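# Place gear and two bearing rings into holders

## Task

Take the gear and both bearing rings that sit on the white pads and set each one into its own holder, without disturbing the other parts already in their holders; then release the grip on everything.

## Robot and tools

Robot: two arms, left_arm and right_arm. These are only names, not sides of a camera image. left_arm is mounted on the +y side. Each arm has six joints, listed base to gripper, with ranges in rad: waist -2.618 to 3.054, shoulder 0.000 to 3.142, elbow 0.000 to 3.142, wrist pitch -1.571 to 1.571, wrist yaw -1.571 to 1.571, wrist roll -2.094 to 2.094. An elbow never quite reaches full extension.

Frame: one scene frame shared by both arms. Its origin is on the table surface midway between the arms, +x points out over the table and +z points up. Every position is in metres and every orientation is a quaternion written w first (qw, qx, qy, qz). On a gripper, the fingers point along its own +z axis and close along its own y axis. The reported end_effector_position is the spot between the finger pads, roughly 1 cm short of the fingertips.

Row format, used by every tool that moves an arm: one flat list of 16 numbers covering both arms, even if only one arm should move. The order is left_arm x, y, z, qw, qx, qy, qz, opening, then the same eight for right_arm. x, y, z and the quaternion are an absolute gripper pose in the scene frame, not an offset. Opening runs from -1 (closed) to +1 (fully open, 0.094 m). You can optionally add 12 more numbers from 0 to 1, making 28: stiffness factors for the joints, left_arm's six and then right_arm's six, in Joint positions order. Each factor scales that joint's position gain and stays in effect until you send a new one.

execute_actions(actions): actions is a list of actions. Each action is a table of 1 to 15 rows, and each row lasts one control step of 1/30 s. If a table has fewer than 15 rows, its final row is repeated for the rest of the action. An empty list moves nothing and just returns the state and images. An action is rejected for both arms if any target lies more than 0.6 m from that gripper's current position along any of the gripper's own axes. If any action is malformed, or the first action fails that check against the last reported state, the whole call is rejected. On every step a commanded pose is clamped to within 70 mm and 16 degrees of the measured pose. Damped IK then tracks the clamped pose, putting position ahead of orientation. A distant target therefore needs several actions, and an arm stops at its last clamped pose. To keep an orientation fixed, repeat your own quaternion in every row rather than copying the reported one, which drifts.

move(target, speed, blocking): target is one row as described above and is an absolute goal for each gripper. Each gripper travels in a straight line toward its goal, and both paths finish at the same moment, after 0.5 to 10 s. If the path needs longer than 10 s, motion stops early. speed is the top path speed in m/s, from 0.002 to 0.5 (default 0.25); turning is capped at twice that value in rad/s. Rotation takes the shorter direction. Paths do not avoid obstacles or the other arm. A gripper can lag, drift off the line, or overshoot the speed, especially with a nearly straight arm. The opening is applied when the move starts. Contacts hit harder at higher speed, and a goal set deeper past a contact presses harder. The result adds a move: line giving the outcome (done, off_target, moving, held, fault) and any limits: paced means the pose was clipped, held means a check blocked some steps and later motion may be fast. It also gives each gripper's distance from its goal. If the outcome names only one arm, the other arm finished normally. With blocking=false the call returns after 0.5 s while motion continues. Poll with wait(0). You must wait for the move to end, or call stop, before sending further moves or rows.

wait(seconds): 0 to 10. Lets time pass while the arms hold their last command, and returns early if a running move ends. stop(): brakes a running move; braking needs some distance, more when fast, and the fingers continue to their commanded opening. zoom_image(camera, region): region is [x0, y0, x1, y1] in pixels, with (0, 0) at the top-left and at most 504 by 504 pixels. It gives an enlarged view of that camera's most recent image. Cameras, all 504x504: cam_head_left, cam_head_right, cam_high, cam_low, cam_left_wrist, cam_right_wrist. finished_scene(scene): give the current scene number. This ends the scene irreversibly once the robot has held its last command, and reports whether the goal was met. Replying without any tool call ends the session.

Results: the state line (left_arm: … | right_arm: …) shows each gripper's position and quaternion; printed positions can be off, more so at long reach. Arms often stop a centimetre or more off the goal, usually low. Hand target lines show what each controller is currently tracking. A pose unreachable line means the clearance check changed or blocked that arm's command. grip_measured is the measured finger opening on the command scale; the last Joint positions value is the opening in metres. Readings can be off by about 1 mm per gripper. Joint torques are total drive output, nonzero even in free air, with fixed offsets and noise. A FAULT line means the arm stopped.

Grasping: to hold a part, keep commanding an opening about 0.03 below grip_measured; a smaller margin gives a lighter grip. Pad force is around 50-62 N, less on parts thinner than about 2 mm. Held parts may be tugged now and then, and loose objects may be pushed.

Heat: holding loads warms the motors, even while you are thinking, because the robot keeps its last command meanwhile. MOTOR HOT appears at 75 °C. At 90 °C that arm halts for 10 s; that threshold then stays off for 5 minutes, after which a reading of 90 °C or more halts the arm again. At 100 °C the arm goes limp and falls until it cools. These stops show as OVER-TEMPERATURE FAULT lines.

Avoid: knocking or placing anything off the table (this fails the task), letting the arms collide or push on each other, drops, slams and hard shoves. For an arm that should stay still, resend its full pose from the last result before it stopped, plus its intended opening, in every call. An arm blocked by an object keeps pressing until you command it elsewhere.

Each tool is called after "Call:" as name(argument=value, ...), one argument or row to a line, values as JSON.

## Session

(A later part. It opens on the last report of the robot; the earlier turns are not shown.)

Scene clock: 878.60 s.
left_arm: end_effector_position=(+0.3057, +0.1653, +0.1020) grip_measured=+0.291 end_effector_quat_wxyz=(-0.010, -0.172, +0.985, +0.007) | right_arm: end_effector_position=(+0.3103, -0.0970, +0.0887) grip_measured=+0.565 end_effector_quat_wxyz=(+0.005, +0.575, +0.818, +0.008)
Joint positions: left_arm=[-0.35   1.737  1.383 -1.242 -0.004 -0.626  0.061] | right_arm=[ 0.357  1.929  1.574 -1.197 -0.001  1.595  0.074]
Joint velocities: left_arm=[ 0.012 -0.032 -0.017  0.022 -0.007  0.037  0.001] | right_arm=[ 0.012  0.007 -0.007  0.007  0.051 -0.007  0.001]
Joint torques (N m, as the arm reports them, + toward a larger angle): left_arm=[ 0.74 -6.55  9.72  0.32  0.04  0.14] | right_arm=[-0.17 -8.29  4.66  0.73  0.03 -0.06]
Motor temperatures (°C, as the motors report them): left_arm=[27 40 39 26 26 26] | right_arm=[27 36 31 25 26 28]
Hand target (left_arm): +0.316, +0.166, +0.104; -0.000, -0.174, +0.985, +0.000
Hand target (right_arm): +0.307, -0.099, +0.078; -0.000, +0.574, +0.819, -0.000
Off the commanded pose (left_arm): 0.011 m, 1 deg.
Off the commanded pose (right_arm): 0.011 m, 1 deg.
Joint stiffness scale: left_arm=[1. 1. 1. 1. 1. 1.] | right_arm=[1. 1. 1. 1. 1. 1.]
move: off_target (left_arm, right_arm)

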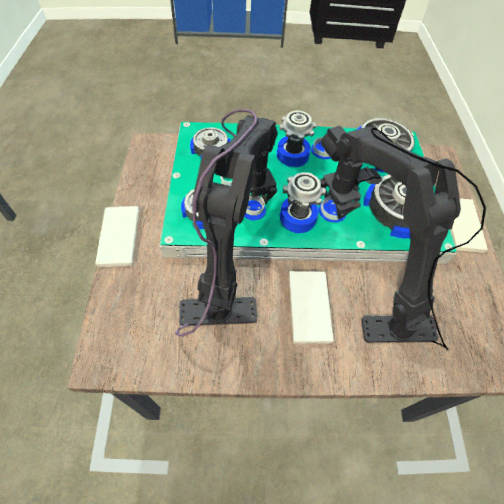

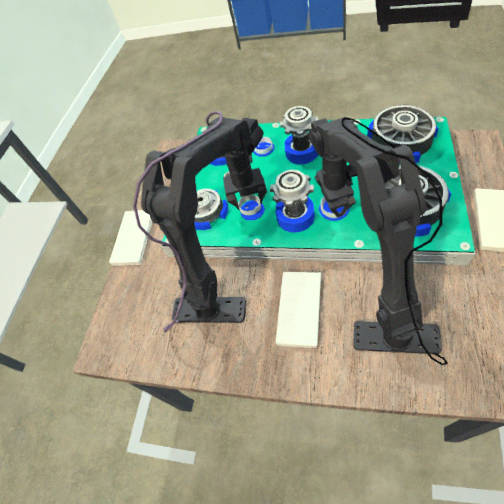

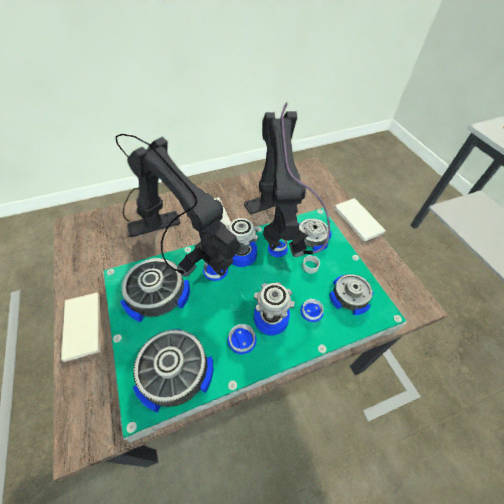

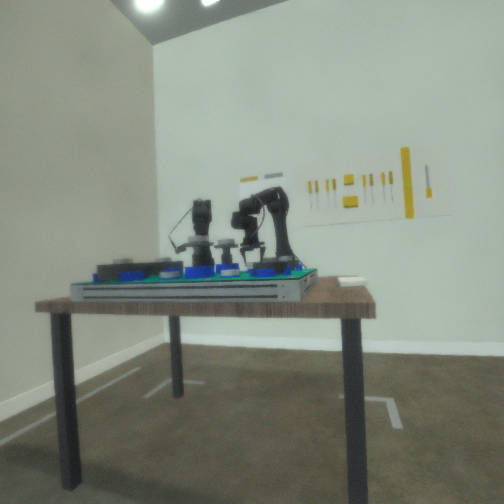

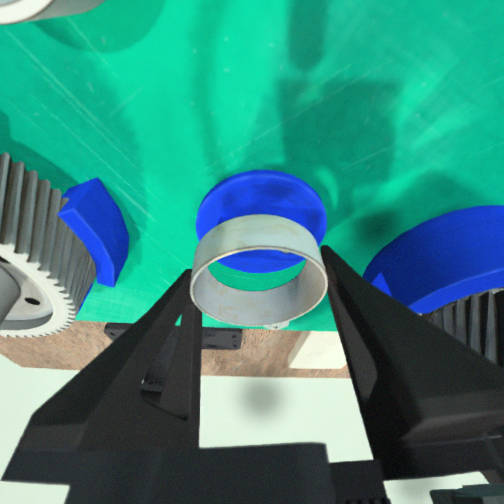

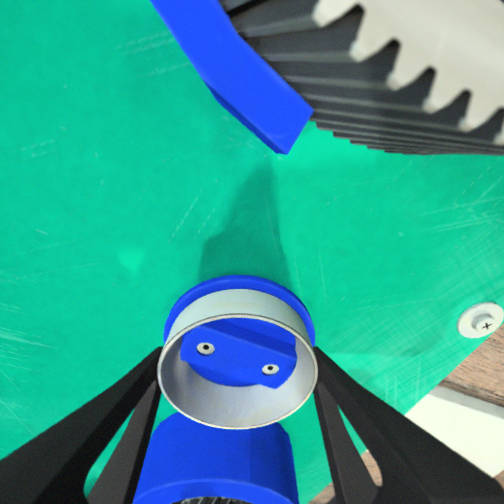

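Call:
zoom_image(
  camera="cam_right_wrist",
  region=[140, 240, 340, 440],
)

Call:
execute_actions(
  actions=[
    [[0.316, 0.165, 0.104, 0, -0.174, 0.985, 0, 0.23, 0.3085, -0.099, 0.084, 0, 0.574, 0.819, 0, 0.50]],
    [[0.316, 0.165, 0.104, 0, -0.174, 0.985, 0, 0.23, 0.3085, -0.099, 0.084, 0, 0.574, 0.819, 0, 0.56],[0.316, 0.165, 0.104, 0, -0.174, 0.985, 0, 0.23, 0.3085, -0.099, 0.084, 0, 0.574, 0.819, 0, 0.58],[0.316, 0.165, 0.104, 0, -0.174, 0.985, 0, 0.23, 0.3085, -0.099, 0.084, 0, 0.574, 0.819, 0, 0.60],[0.316, 0.165, 0.104, 0, -0.174, 0.985, 0, 0.23, 0.3085, -0.099, 0.084, 0, 0.574, 0.819, 0, 0.63],[0.316, 0.165, 0.104, 0, -0.174, 0.985, 0, 0.23, 0.3085, -0.099, 0.084, 0, 0.574, 0.819, 0, 0.66],[0.316, 0.165, 0.104, 0, -0.174, 0.985, 0, 0.23, 0.3085, -0.099, 0.084, 0, 0.574, 0.819, 0, 0.70],[0.316, 0.165, 0.104, 0, -0.174, 0.985, 0, 0.23, 0.3085, -0.099, 0.084, 0, 0.574, 0.819, 0, 0.75],[0.316, 0.165, 0.104, 0, -0.174, 0.985, 0, 0.23, 0.3085, -0.099, 0.084, 0, 0.574, 0.819, 0, 0.80],[0.316, 0.165, 0.104, 0, -0.174, 0.985, 0, 0.23, 0.3085, -0.099, 0.084, 0, 0.574, 0.819, 0, 0.85]],
    [[0.316, 0.165, 0.104, 0, -0.174, 0.985, 0, 0.23, 0.3085, -0.099, 0.084, 0, 0.574, 0.819, 0, 0.85]],
  ],
)

Call:
zoom_image(
  camera="cam_left_wrist",
  region=[160, 150, 360, 350],
)

Region (140, 240, 340, 440) of cam_right_wrist's 504x504 image, scaled by 2.520, with more detail than that image has.

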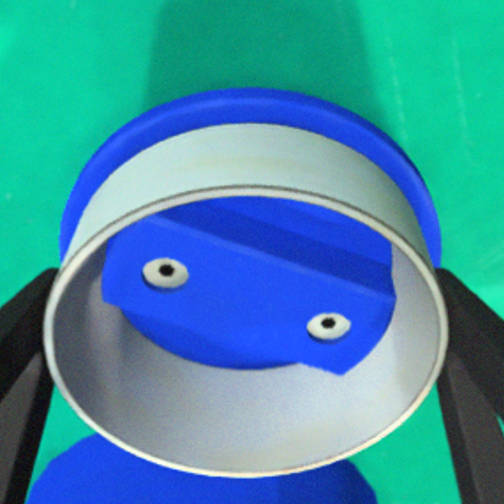

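Scene clock: 887.57 s.
left_arm: end_effector_position=(+0.3059, +0.1653, +0.1020) grip_measured=+0.291 end_effector_quat_wxyz=(-0.010, -0.172, +0.985, +0.007) | right_arm: end_effector_position=(+0.3103, -0.0970, +0.0887) grip_measured=+0.847 end_effector_quat_wxyz=(+0.005, +0.575, +0.818, +0.008)
Joint positions: left_arm=[-0.35   1.737  1.383 -1.241 -0.004 -0.626  0.061] | right_arm=[ 0.357  1.929  1.574 -1.197 -0.001  1.595  0.087]
Joint velocities: left_arm=[-0.002  0.022  0.017  0.037  0.022 -0.037 -0.001] | right_arm=[-0.002 -0.017  0.017  0.037 -0.037 -0.007 -0.001]
Joint torques (N m, as the arm reports them, + toward a larger angle): left_arm=[ 0.72 -6.58  9.94  0.33  0.05  0.11] | right_arm=[-0.25 -8.24  6.5   0.54  0.03 -0.07]
Motor temperatures (°C, as the motors report them): left_arm=[27 40 39 26 26 26] | right_arm=[27 36 31 25 26 28]
Hand target (left_arm): +0.316, +0.165, +0.104; +0.000, -0.174, +0.985, +0.000
Hand target (right_arm): +0.308, -0.099, +0.084; -0.000, +0.574, +0.819, +0.000
Off the commanded pose (left_arm): 0.010 m, 1 deg.
Off the commanded pose (right_arm): 0.005 m, 1 deg.
Joint stiffness scale: left_arm=[1. 1. 1. 1. 1. 1.] | right_arm=[1. 1. 1. 1. 1. 1.]

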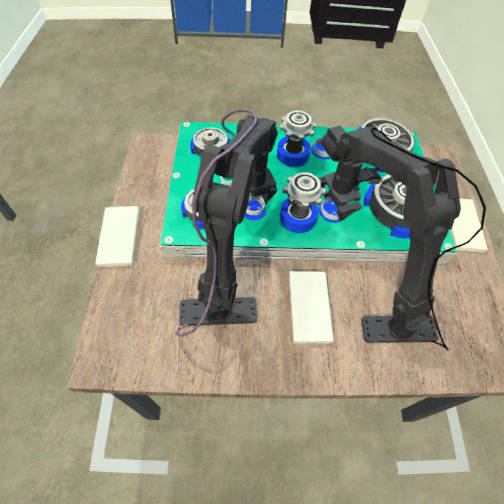

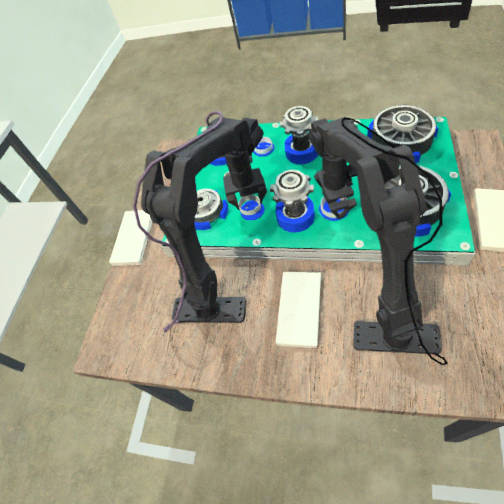

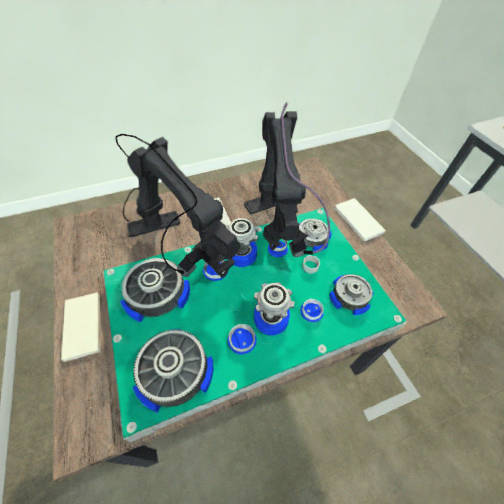

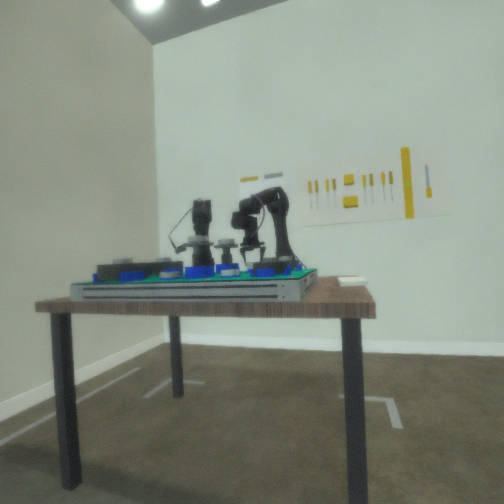

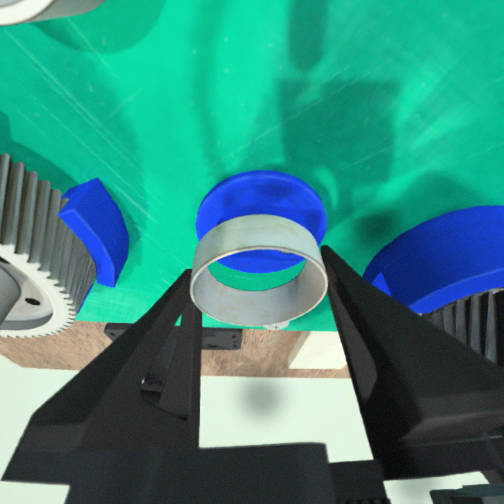

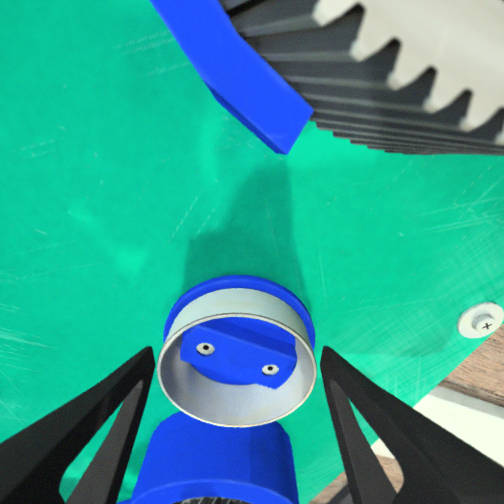

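Region (160, 150, 360, 350) of cam_left_wrist's 504x504 image, scaled by 2.520, with more detail than that image has.

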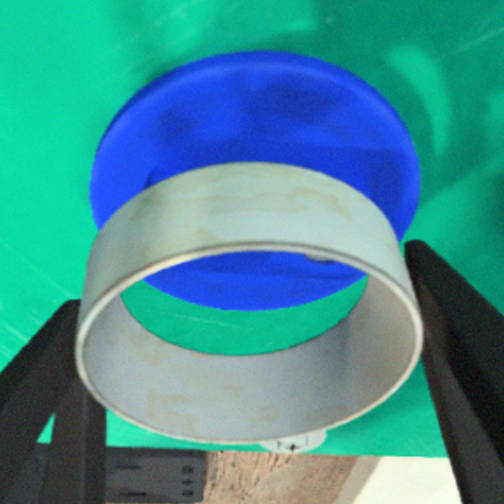

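Call:
move(
  target=[0.321, 0.1632, 0.105, 0, -0.174, 0.985, 0, 0.23, 0.3085, -0.099, 0.150, 0, 0.574, 0.819, 0, 0.85],
  speed=0.05,
)

Scene clock: 912.93 s.
left_arm: end_effector_position=(+0.3126, +0.1634, +0.1031) grip_measured=+0.291 end_effector_quat_wxyz=(-0.006, -0.172, +0.985, +0.005) | right_arm: end_effector_position=(+0.3095, -0.0973, +0.1488) grip_measured=+0.847 end_effector_quat_wxyz=(+0.004, +0.575, +0.818, +0.007)
Joint positions: left_arm=[-0.35   1.755  1.409 -1.241 -0.004 -0.626  0.061] | right_arm=[ 0.357  1.929  1.813 -1.438 -0.001  1.595  0.087]
Joint velocities: left_arm=[ 0.007 -0.002  0.012 -0.022  0.066 -0.007 -0.   ] | right_arm=[-0.002 -0.002 -0.012 -0.022 -0.066  0.051  0.001]
Joint torques (N m, as the arm reports them, + toward a larger angle): left_arm=[ 0.54 -6.58 10.05  0.3   0.02  0.08] | right_arm=[-0.24 -8.07  8.36  0.38  0.03 -0.07]
Motor temperatures (°C, as the motors report them): left_arm=[27 40 40 26 26 26] | right_arm=[27 36 31 25 26 28]
Hand target (left_arm): +0.321, +0.164, +0.105; +0.000, -0.174, +0.985, +0.000
Hand target (right_arm): +0.309, -0.099, +0.150; +0.000, +0.574, +0.819, +0.000
Off the commanded pose (left_arm): 0.009 m, 1 deg.
Off the commanded pose (right_arm): 0.002 m, 1 deg.
Joint stiffness scale: left_arm=[1. 1. 1. 1. 1. 1.] | right_arm=[1. 1. 1. 1. 1. 1.]
move: done

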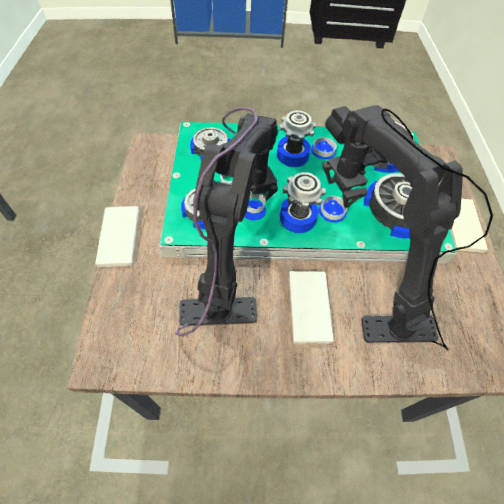

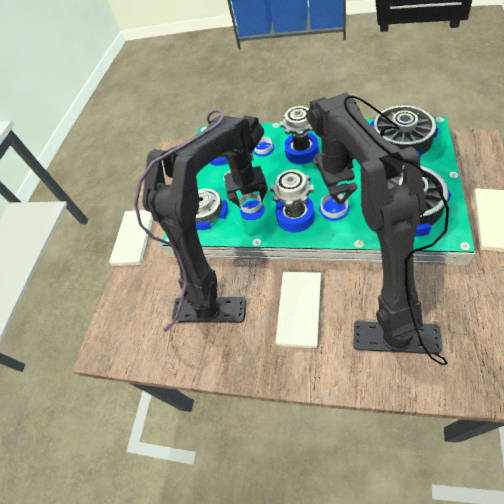

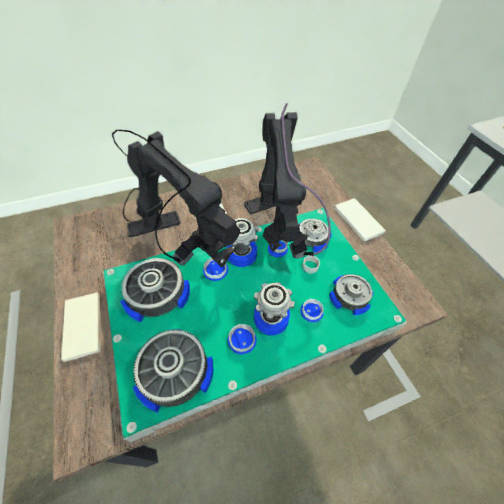

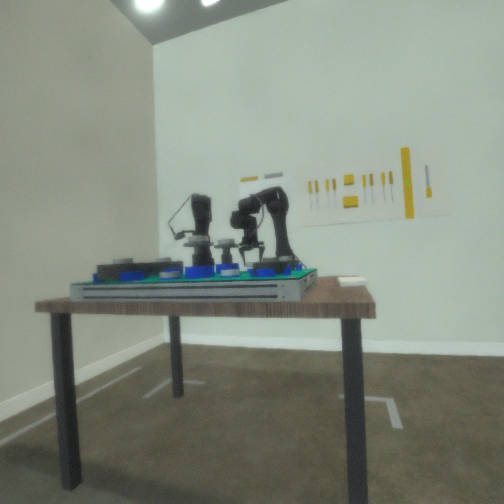

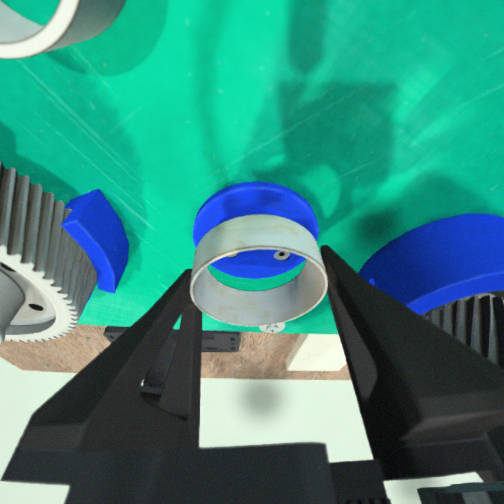

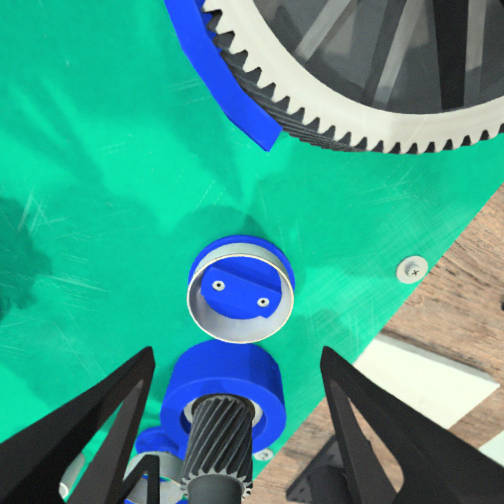

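Call:
zoom_image(
  camera="cam_left_wrist",
  region=[170, 165, 350, 345],
)

Call:
zoom_image(
  camera="cam_head_right",
  region=[220, 180, 290, 232],
)

Region (170, 165, 350, 345) of cam_left_wrist's 504x504 image, scaled by 2.800, with more detail than that image has.

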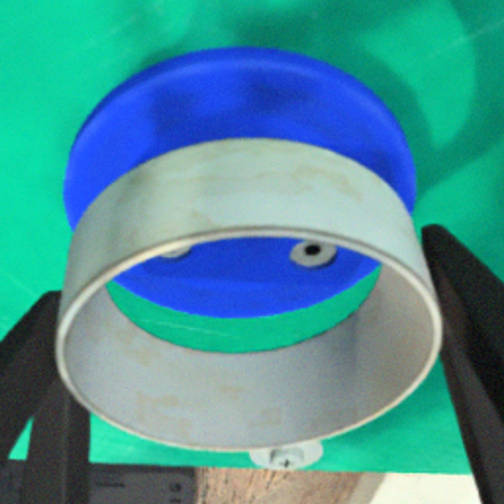

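Region (220, 180, 290, 232) of cam_head_right's 504x504 image, scaled by 7.200, with more detail than that image has; it fills the top 374 rows of this view, and the rest is white.

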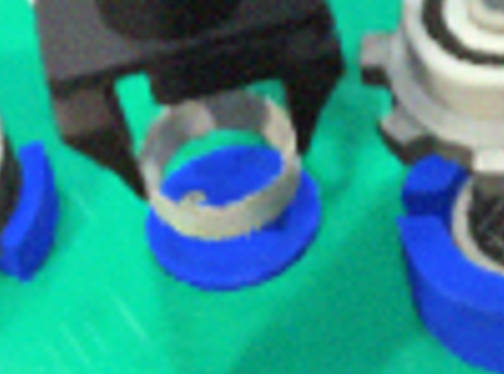

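Call:
move(
  target=[0.3165, 0.1648, 0.092, 0, -0.174, 0.985, 0, 0.23, 0.2, -0.16, 0.150, 0, 0.574, 0.819, 0, 0.85],
  speed=0.08,
)

Scene clock: 938.90 s.
left_arm: end_effector_position=(+0.3142, +0.1624, +0.0951) grip_measured=+0.291 end_effector_quat_wxyz=(-0.002, -0.172, +0.985, +0.002) | right_arm: end_effector_position=(+0.2029, -0.1547, +0.1494) grip_measured=+0.847 end_effector_quat_wxyz=(+0.000, +0.575, +0.818, +0.001)
Joint positions: left_arm=[-0.35   1.755  1.378 -1.198 -0.001 -0.626  0.061] | right_arm=[ 0.297  1.477  1.302 -1.394 -0.001  1.534  0.087]
Joint velocities: left_arm=[-0.007  0.002  0.032  0.007 -0.022 -0.051  0.   ] | right_arm=[-0.002 -0.002 -0.002  0.007  0.066  0.007 -0.   ]
Joint torques (N m, as the arm reports them, + toward a larger angle): left_arm=[ 0.67 -7.48  6.7   0.43  0.01  0.11] | right_arm=[-0.71 -6.33  5.32  0.56  0.02 -0.1 ]
Motor temperatures (°C, as the motors report them): left_arm=[27 40 40 26 26 26] | right_arm=[27 36 32 25 26 28]
Hand target (left_arm): +0.316, +0.165, +0.092; -0.000, -0.174, +0.985, +0.000
Hand target (right_arm): +0.199, -0.158, +0.149; -0.001, +0.574, +0.819, +0.000
Off the commanded pose (left_arm): 0.005 m, 0 deg.
Off the commanded pose (right_arm): 0.006 m, 0 deg.
Joint stiffness scale: left_arm=[1. 1. 1. 1. 1. 1.] | right_arm=[1. 1. 1. 1. 1. 1.]
move: done

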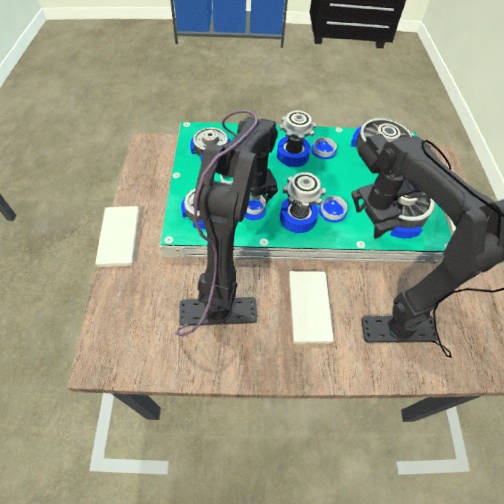

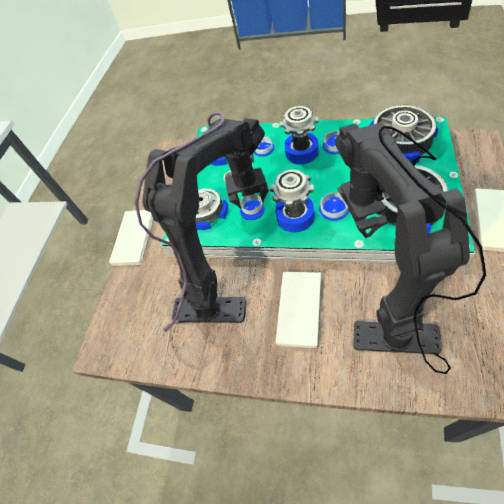

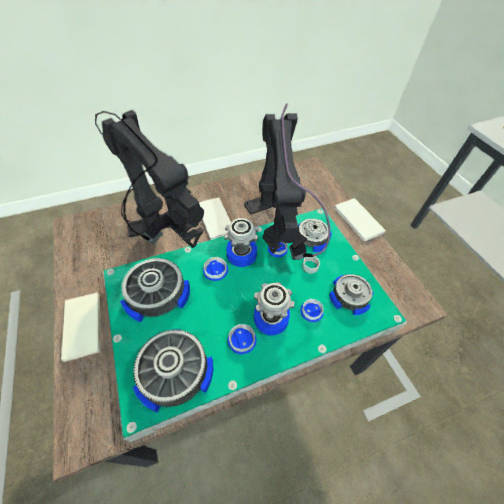

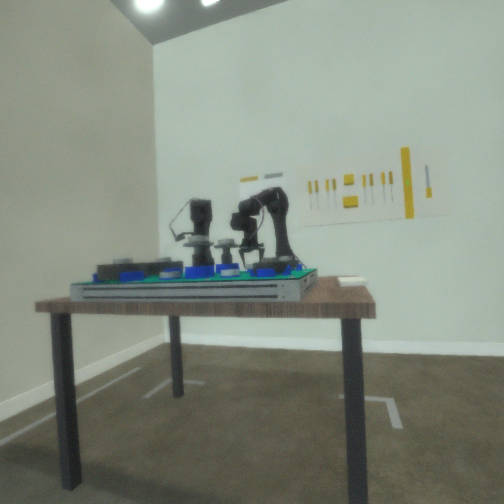

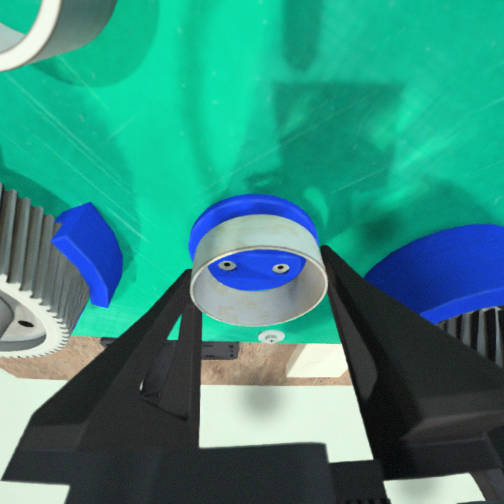

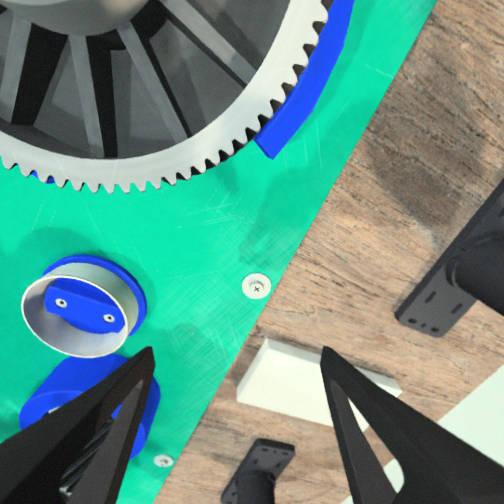

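Call:
zoom_image(
  camera="cam_left_wrist",
  region=[170, 165, 350, 345],
)

Region (170, 165, 350, 345) of cam_left_wrist's 504x504 image, scaled by 2.800, with more detail than that image has.

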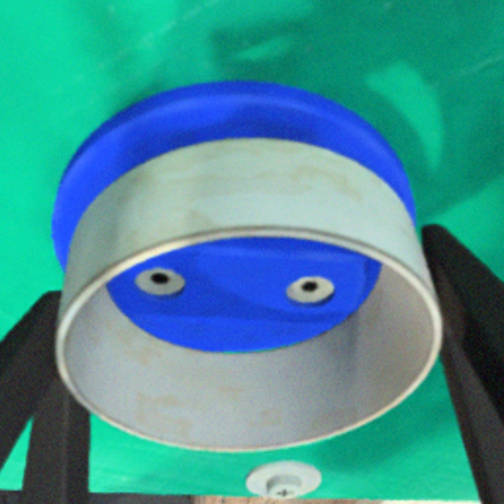

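Call:
move(
  target=[0.3165, 0.1648, 0.0885, 0, -0.174, 0.985, 0, 0.23, 0.2, -0.16, 0.150, 0, 0.574, 0.819, 0, 0.85],
  speed=0.005,
)

Call:
zoom_image(
  camera="cam_left_wrist",
  region=[170, 165, 350, 345],
)

Scene clock: 948.93 s.
left_arm: end_effector_position=(+0.3150, +0.1619, +0.0947) grip_measured=+0.291 end_effector_quat_wxyz=(-0.001, -0.172, +0.985, +0.000) | right_arm: end_effector_position=(+0.2034, -0.1563, +0.1494) grip_measured=+0.847 end_effector_quat_wxyz=(+0.000, +0.574, +0.819, +0.001)
Joint positions: left_arm=[-0.35   1.755  1.376 -1.193  0.    -0.626  0.061] | right_arm=[ 0.29   1.477  1.302 -1.394 -0.001  1.526  0.087]
Joint velocities: left_arm=[ 0.002 -0.007 -0.002  0.066  0.081  0.022  0.001] | right_arm=[-0.002 -0.017  0.002 -0.037 -0.022  0.051  0.   ]
Joint torques (N m, as the arm reports them, + toward a larger angle): left_arm=[ 0.67 -7.27  5.71  0.51  0.    0.1 ] | right_arm=[-0.75 -6.16  5.84  0.52  0.03 -0.11]
Motor temperatures (°C, as the motors report them): left_arm=[27 40 39 26 26 26] | right_arm=[27 35 32 25 26 28]
Hand target (left_arm): +0.316, +0.165, +0.089; -0.000, -0.174, +0.985, +0.000
Hand target (right_arm): +0.200, -0.160, +0.150; -0.000, +0.574, +0.819, +0.000
Off the commanded pose (left_arm): 0.007 m, 0 deg.
Off the commanded pose (right_arm): 0.005 m, 0 deg.
Joint stiffness scale: left_arm=[1. 1. 1. 1. 1. 1.] | right_arm=[1. 1. 1. 1. 1. 1.]
move: done

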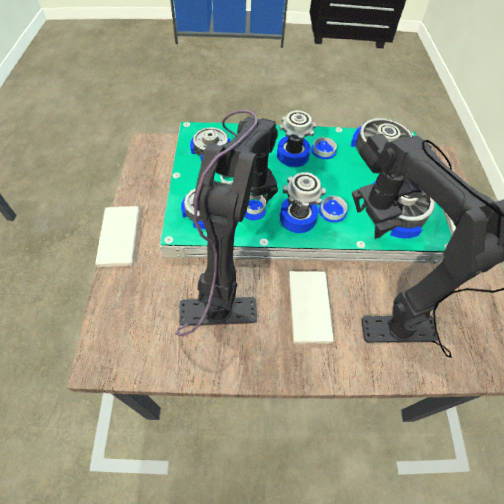

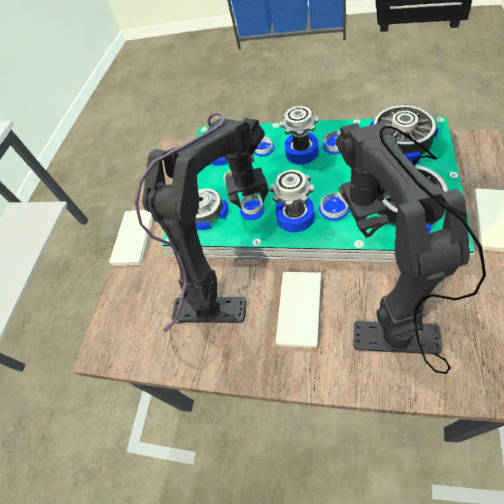

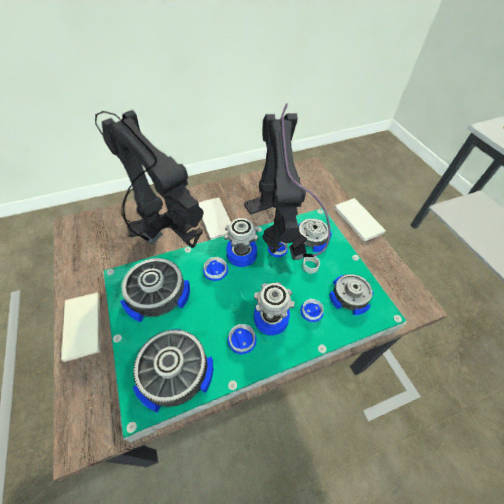

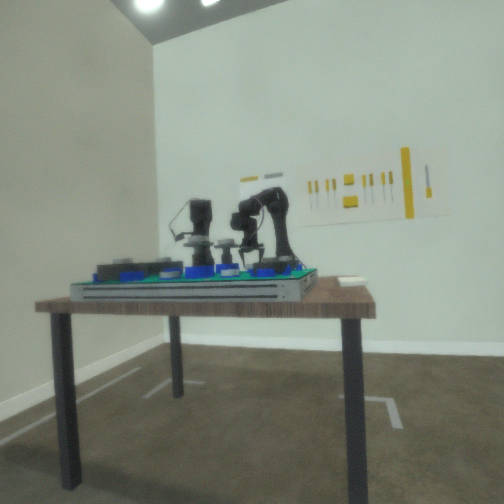

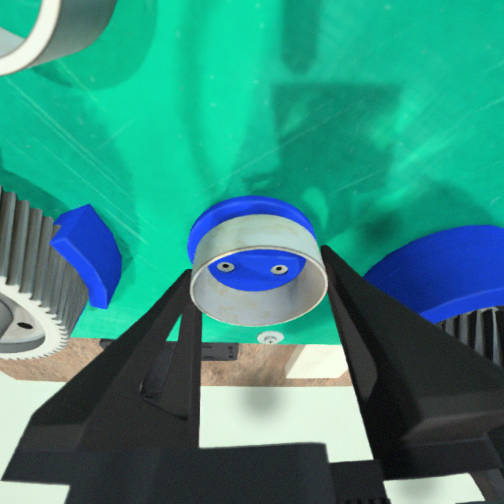

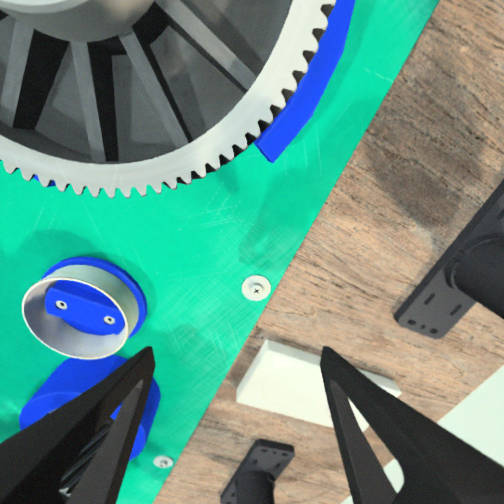

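Region (170, 165, 350, 345) of cam_left_wrist's 504x504 image, scaled by 2.800, with more detail than that image has.

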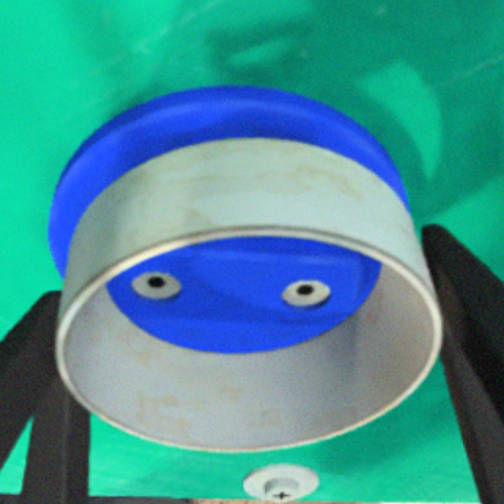

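Call:
move(
  target=[0.3090, 0.1675, 0.100, 0, -0.174, 0.985, 0, 0.23, 0.2, -0.16, 0.150, 0, 0.574, 0.819, 0, 0.85],
  speed=0.01,
)

Call:
zoom_image(
  camera="cam_left_wrist",
  region=[170, 165, 350, 345],
)

Scene clock: 956.97 s.
left_arm: end_effector_position=(+0.3138, +0.1622, +0.0947) grip_measured=+0.291 end_effector_quat_wxyz=(-0.003, -0.172, +0.985, +0.001) | right_arm: end_effector_position=(+0.2034, -0.1563, +0.1494) grip_measured=+0.847 end_effector_quat_wxyz=(+0.000, +0.574, +0.819, +0.001)
Joint positions: left_arm=[-0.35   1.755  1.376 -1.198  0.    -0.625  0.061] | right_arm=[ 0.29   1.477  1.302 -1.394 -0.001  1.525  0.087]
Joint velocities: left_arm=[-0.002  0.007  0.022  0.022 -0.037 -0.066 -0.   ] | right_arm=[ 0.002 -0.017  0.002  0.022 -0.051  0.022 -0.001]
Joint torques (N m, as the arm reports them, + toward a larger angle): left_arm=[ 0.83 -9.9   6.13  0.18 -0.03  0.12] | right_arm=[-0.78 -6.16  5.83  0.52  0.03 -0.1 ]
Motor temperatures (°C, as the motors report them): left_arm=[27 40 38 26 26 26] | right_arm=[27 35 32 25 26 28]
Hand target (left_arm): +0.309, +0.167, +0.100; -0.000, -0.174, +0.985, +0.000
Hand target (right_arm): +0.200, -0.160, +0.150; -0.000, +0.574, +0.819, +0.000
Off the commanded pose (left_arm): 0.009 m, 0 deg.
Off the commanded pose (right_arm): 0.005 m, 0 deg.
Joint stiffness scale: left_arm=[1. 1. 1. 1. 1. 1.] | right_arm=[1. 1. 1. 1. 1. 1.]
move: done

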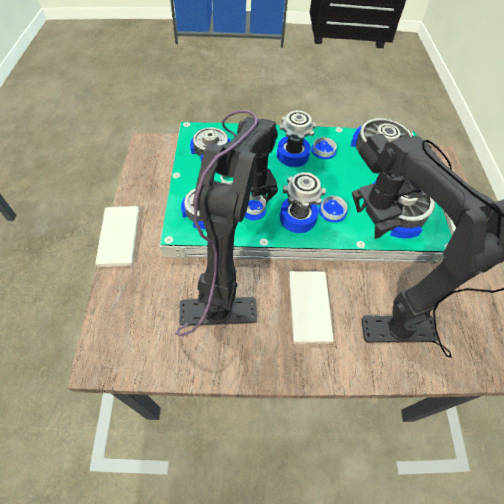

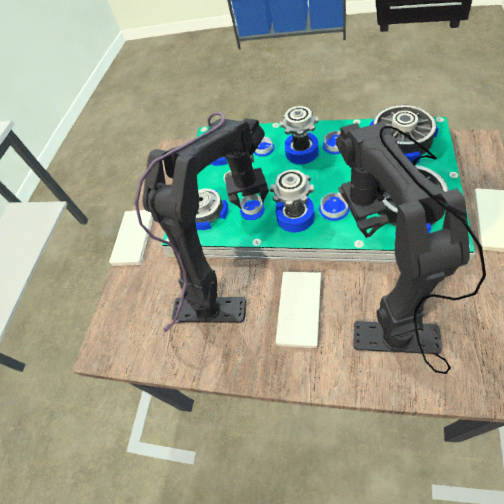

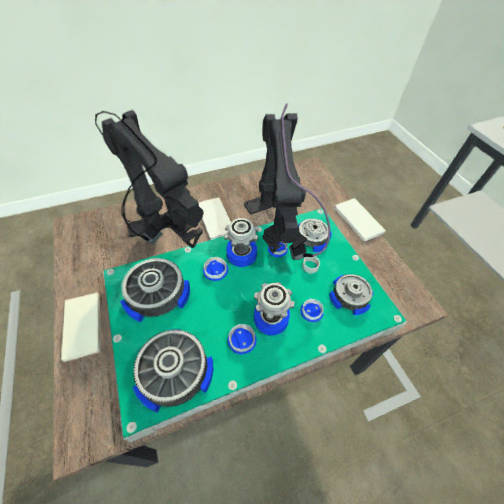

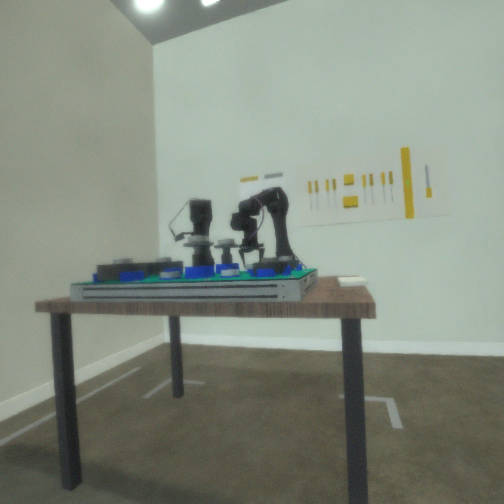

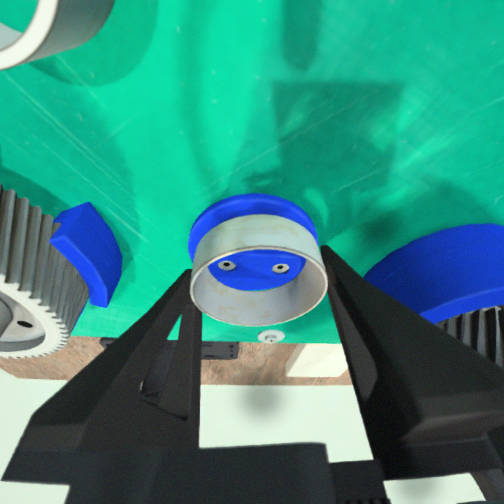

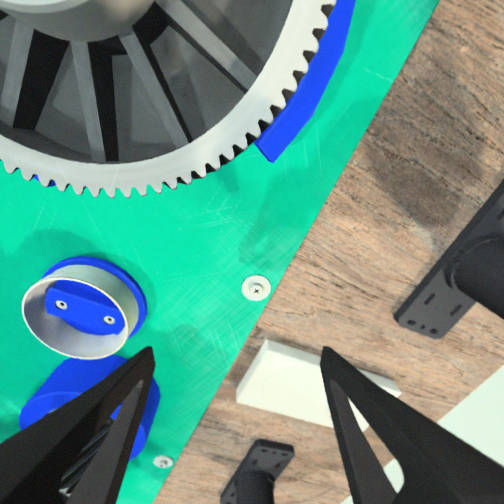

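Region (170, 165, 350, 345) of cam_left_wrist's 504x504 image, scaled by 2.800, with more detail than that image has.

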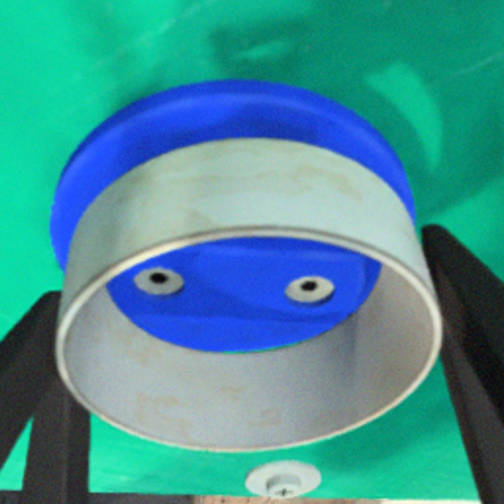

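Call:
move(
  target=[0.3064, 0.1675, 0.100, -0.0052, -0.174, 0.985, 0.0030, 0.23, 0.2, -0.16, 0.150, 0, 0.574, 0.819, 0, 0.85],
  speed=0.005,
)

Call:
zoom_image(
  camera="cam_left_wrist",
  region=[170, 165, 350, 345],
)

Scene clock: 968.50 s.
left_arm: end_effector_position=(+0.3109, +0.1631, +0.0948) grip_measured=+0.291 end_effector_quat_wxyz=(-0.008, -0.172, +0.985, +0.004) | right_arm: end_effector_position=(+0.2034, -0.1563, +0.1494) grip_measured=+0.847 end_effector_quat_wxyz=(+0.000, +0.574, +0.819, +0.001)
Joint positions: left_arm=[-0.35   1.755  1.376 -1.21   0.    -0.625  0.061] | right_arm=[ 0.29   1.477  1.302 -1.394 -0.001  1.525  0.087]
Joint velocities: left_arm=[-0.012 -0.007 -0.012 -0.022  0.022  0.051  0.001] | right_arm=[ 0.012 -0.012  0.017 -0.007  0.022 -0.037 -0.001]
Joint torques (N m, as the arm reports them, + toward a larger angle): left_arm=[ 0.63 -9.74  6.12  0.16  0.01  0.08] | right_arm=[-0.78 -6.16  5.84  0.53  0.03 -0.1 ]
Motor temperatures (°C, as the motors report them): left_arm=[27 42 38 26 26 26] | right_arm=[27 34 31 25 26 28]
Hand target (left_arm): +0.306, +0.167, +0.100; -0.005, -0.174, +0.985, +0.003
Hand target (right_arm): +0.200, -0.160, +0.150; -0.000, +0.574, +0.819, +0.000
Off the commanded pose (left_arm): 0.008 m, 0 deg.
Off the commanded pose (right_arm): 0.005 m, 0 deg.
Joint stiffness scale: left_arm=[1. 1. 1. 1. 1. 1.] | right_arm=[1. 1. 1. 1. 1. 1.]
move: done

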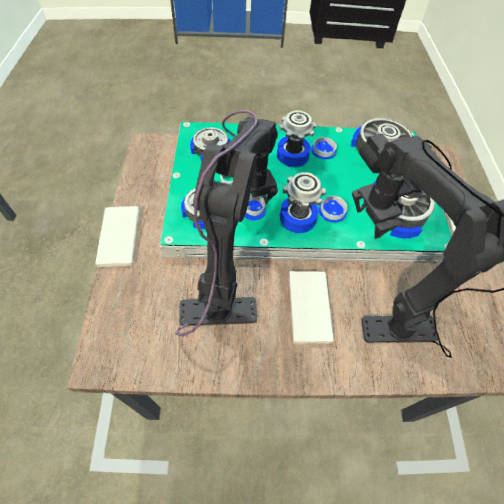

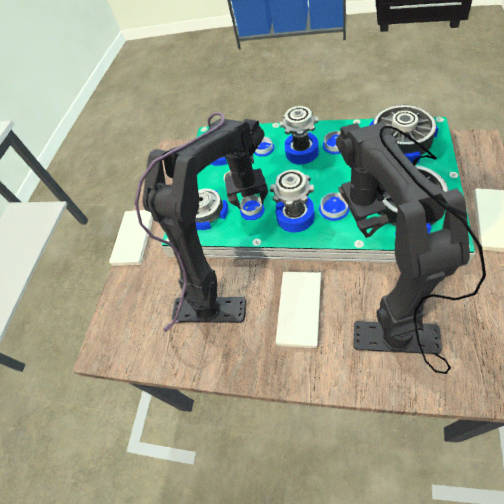

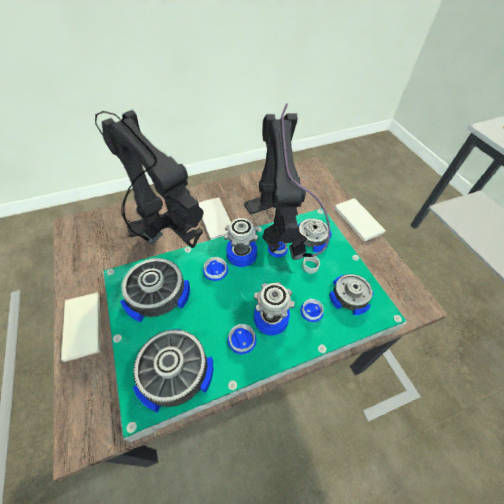

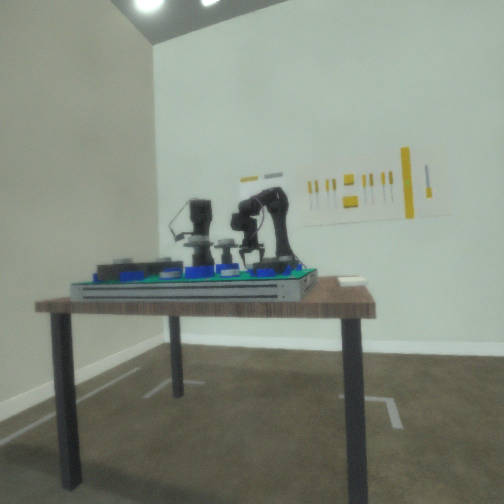

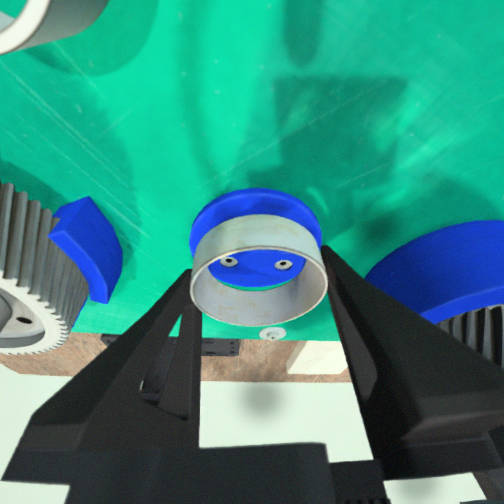

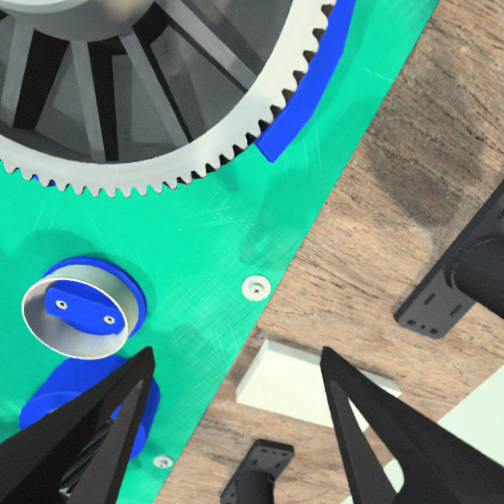

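Region (170, 165, 350, 345) of cam_left_wrist's 504x504 image, scaled by 2.800, with more detail than that image has.

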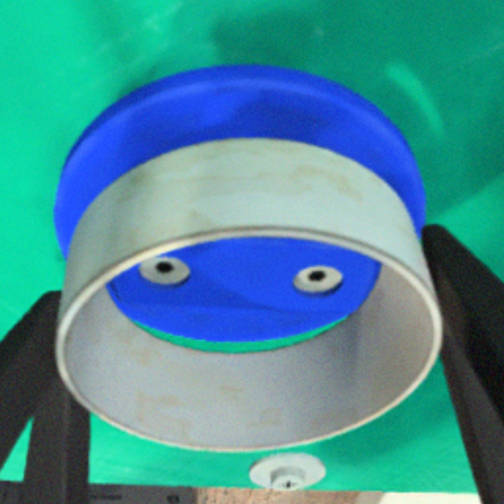

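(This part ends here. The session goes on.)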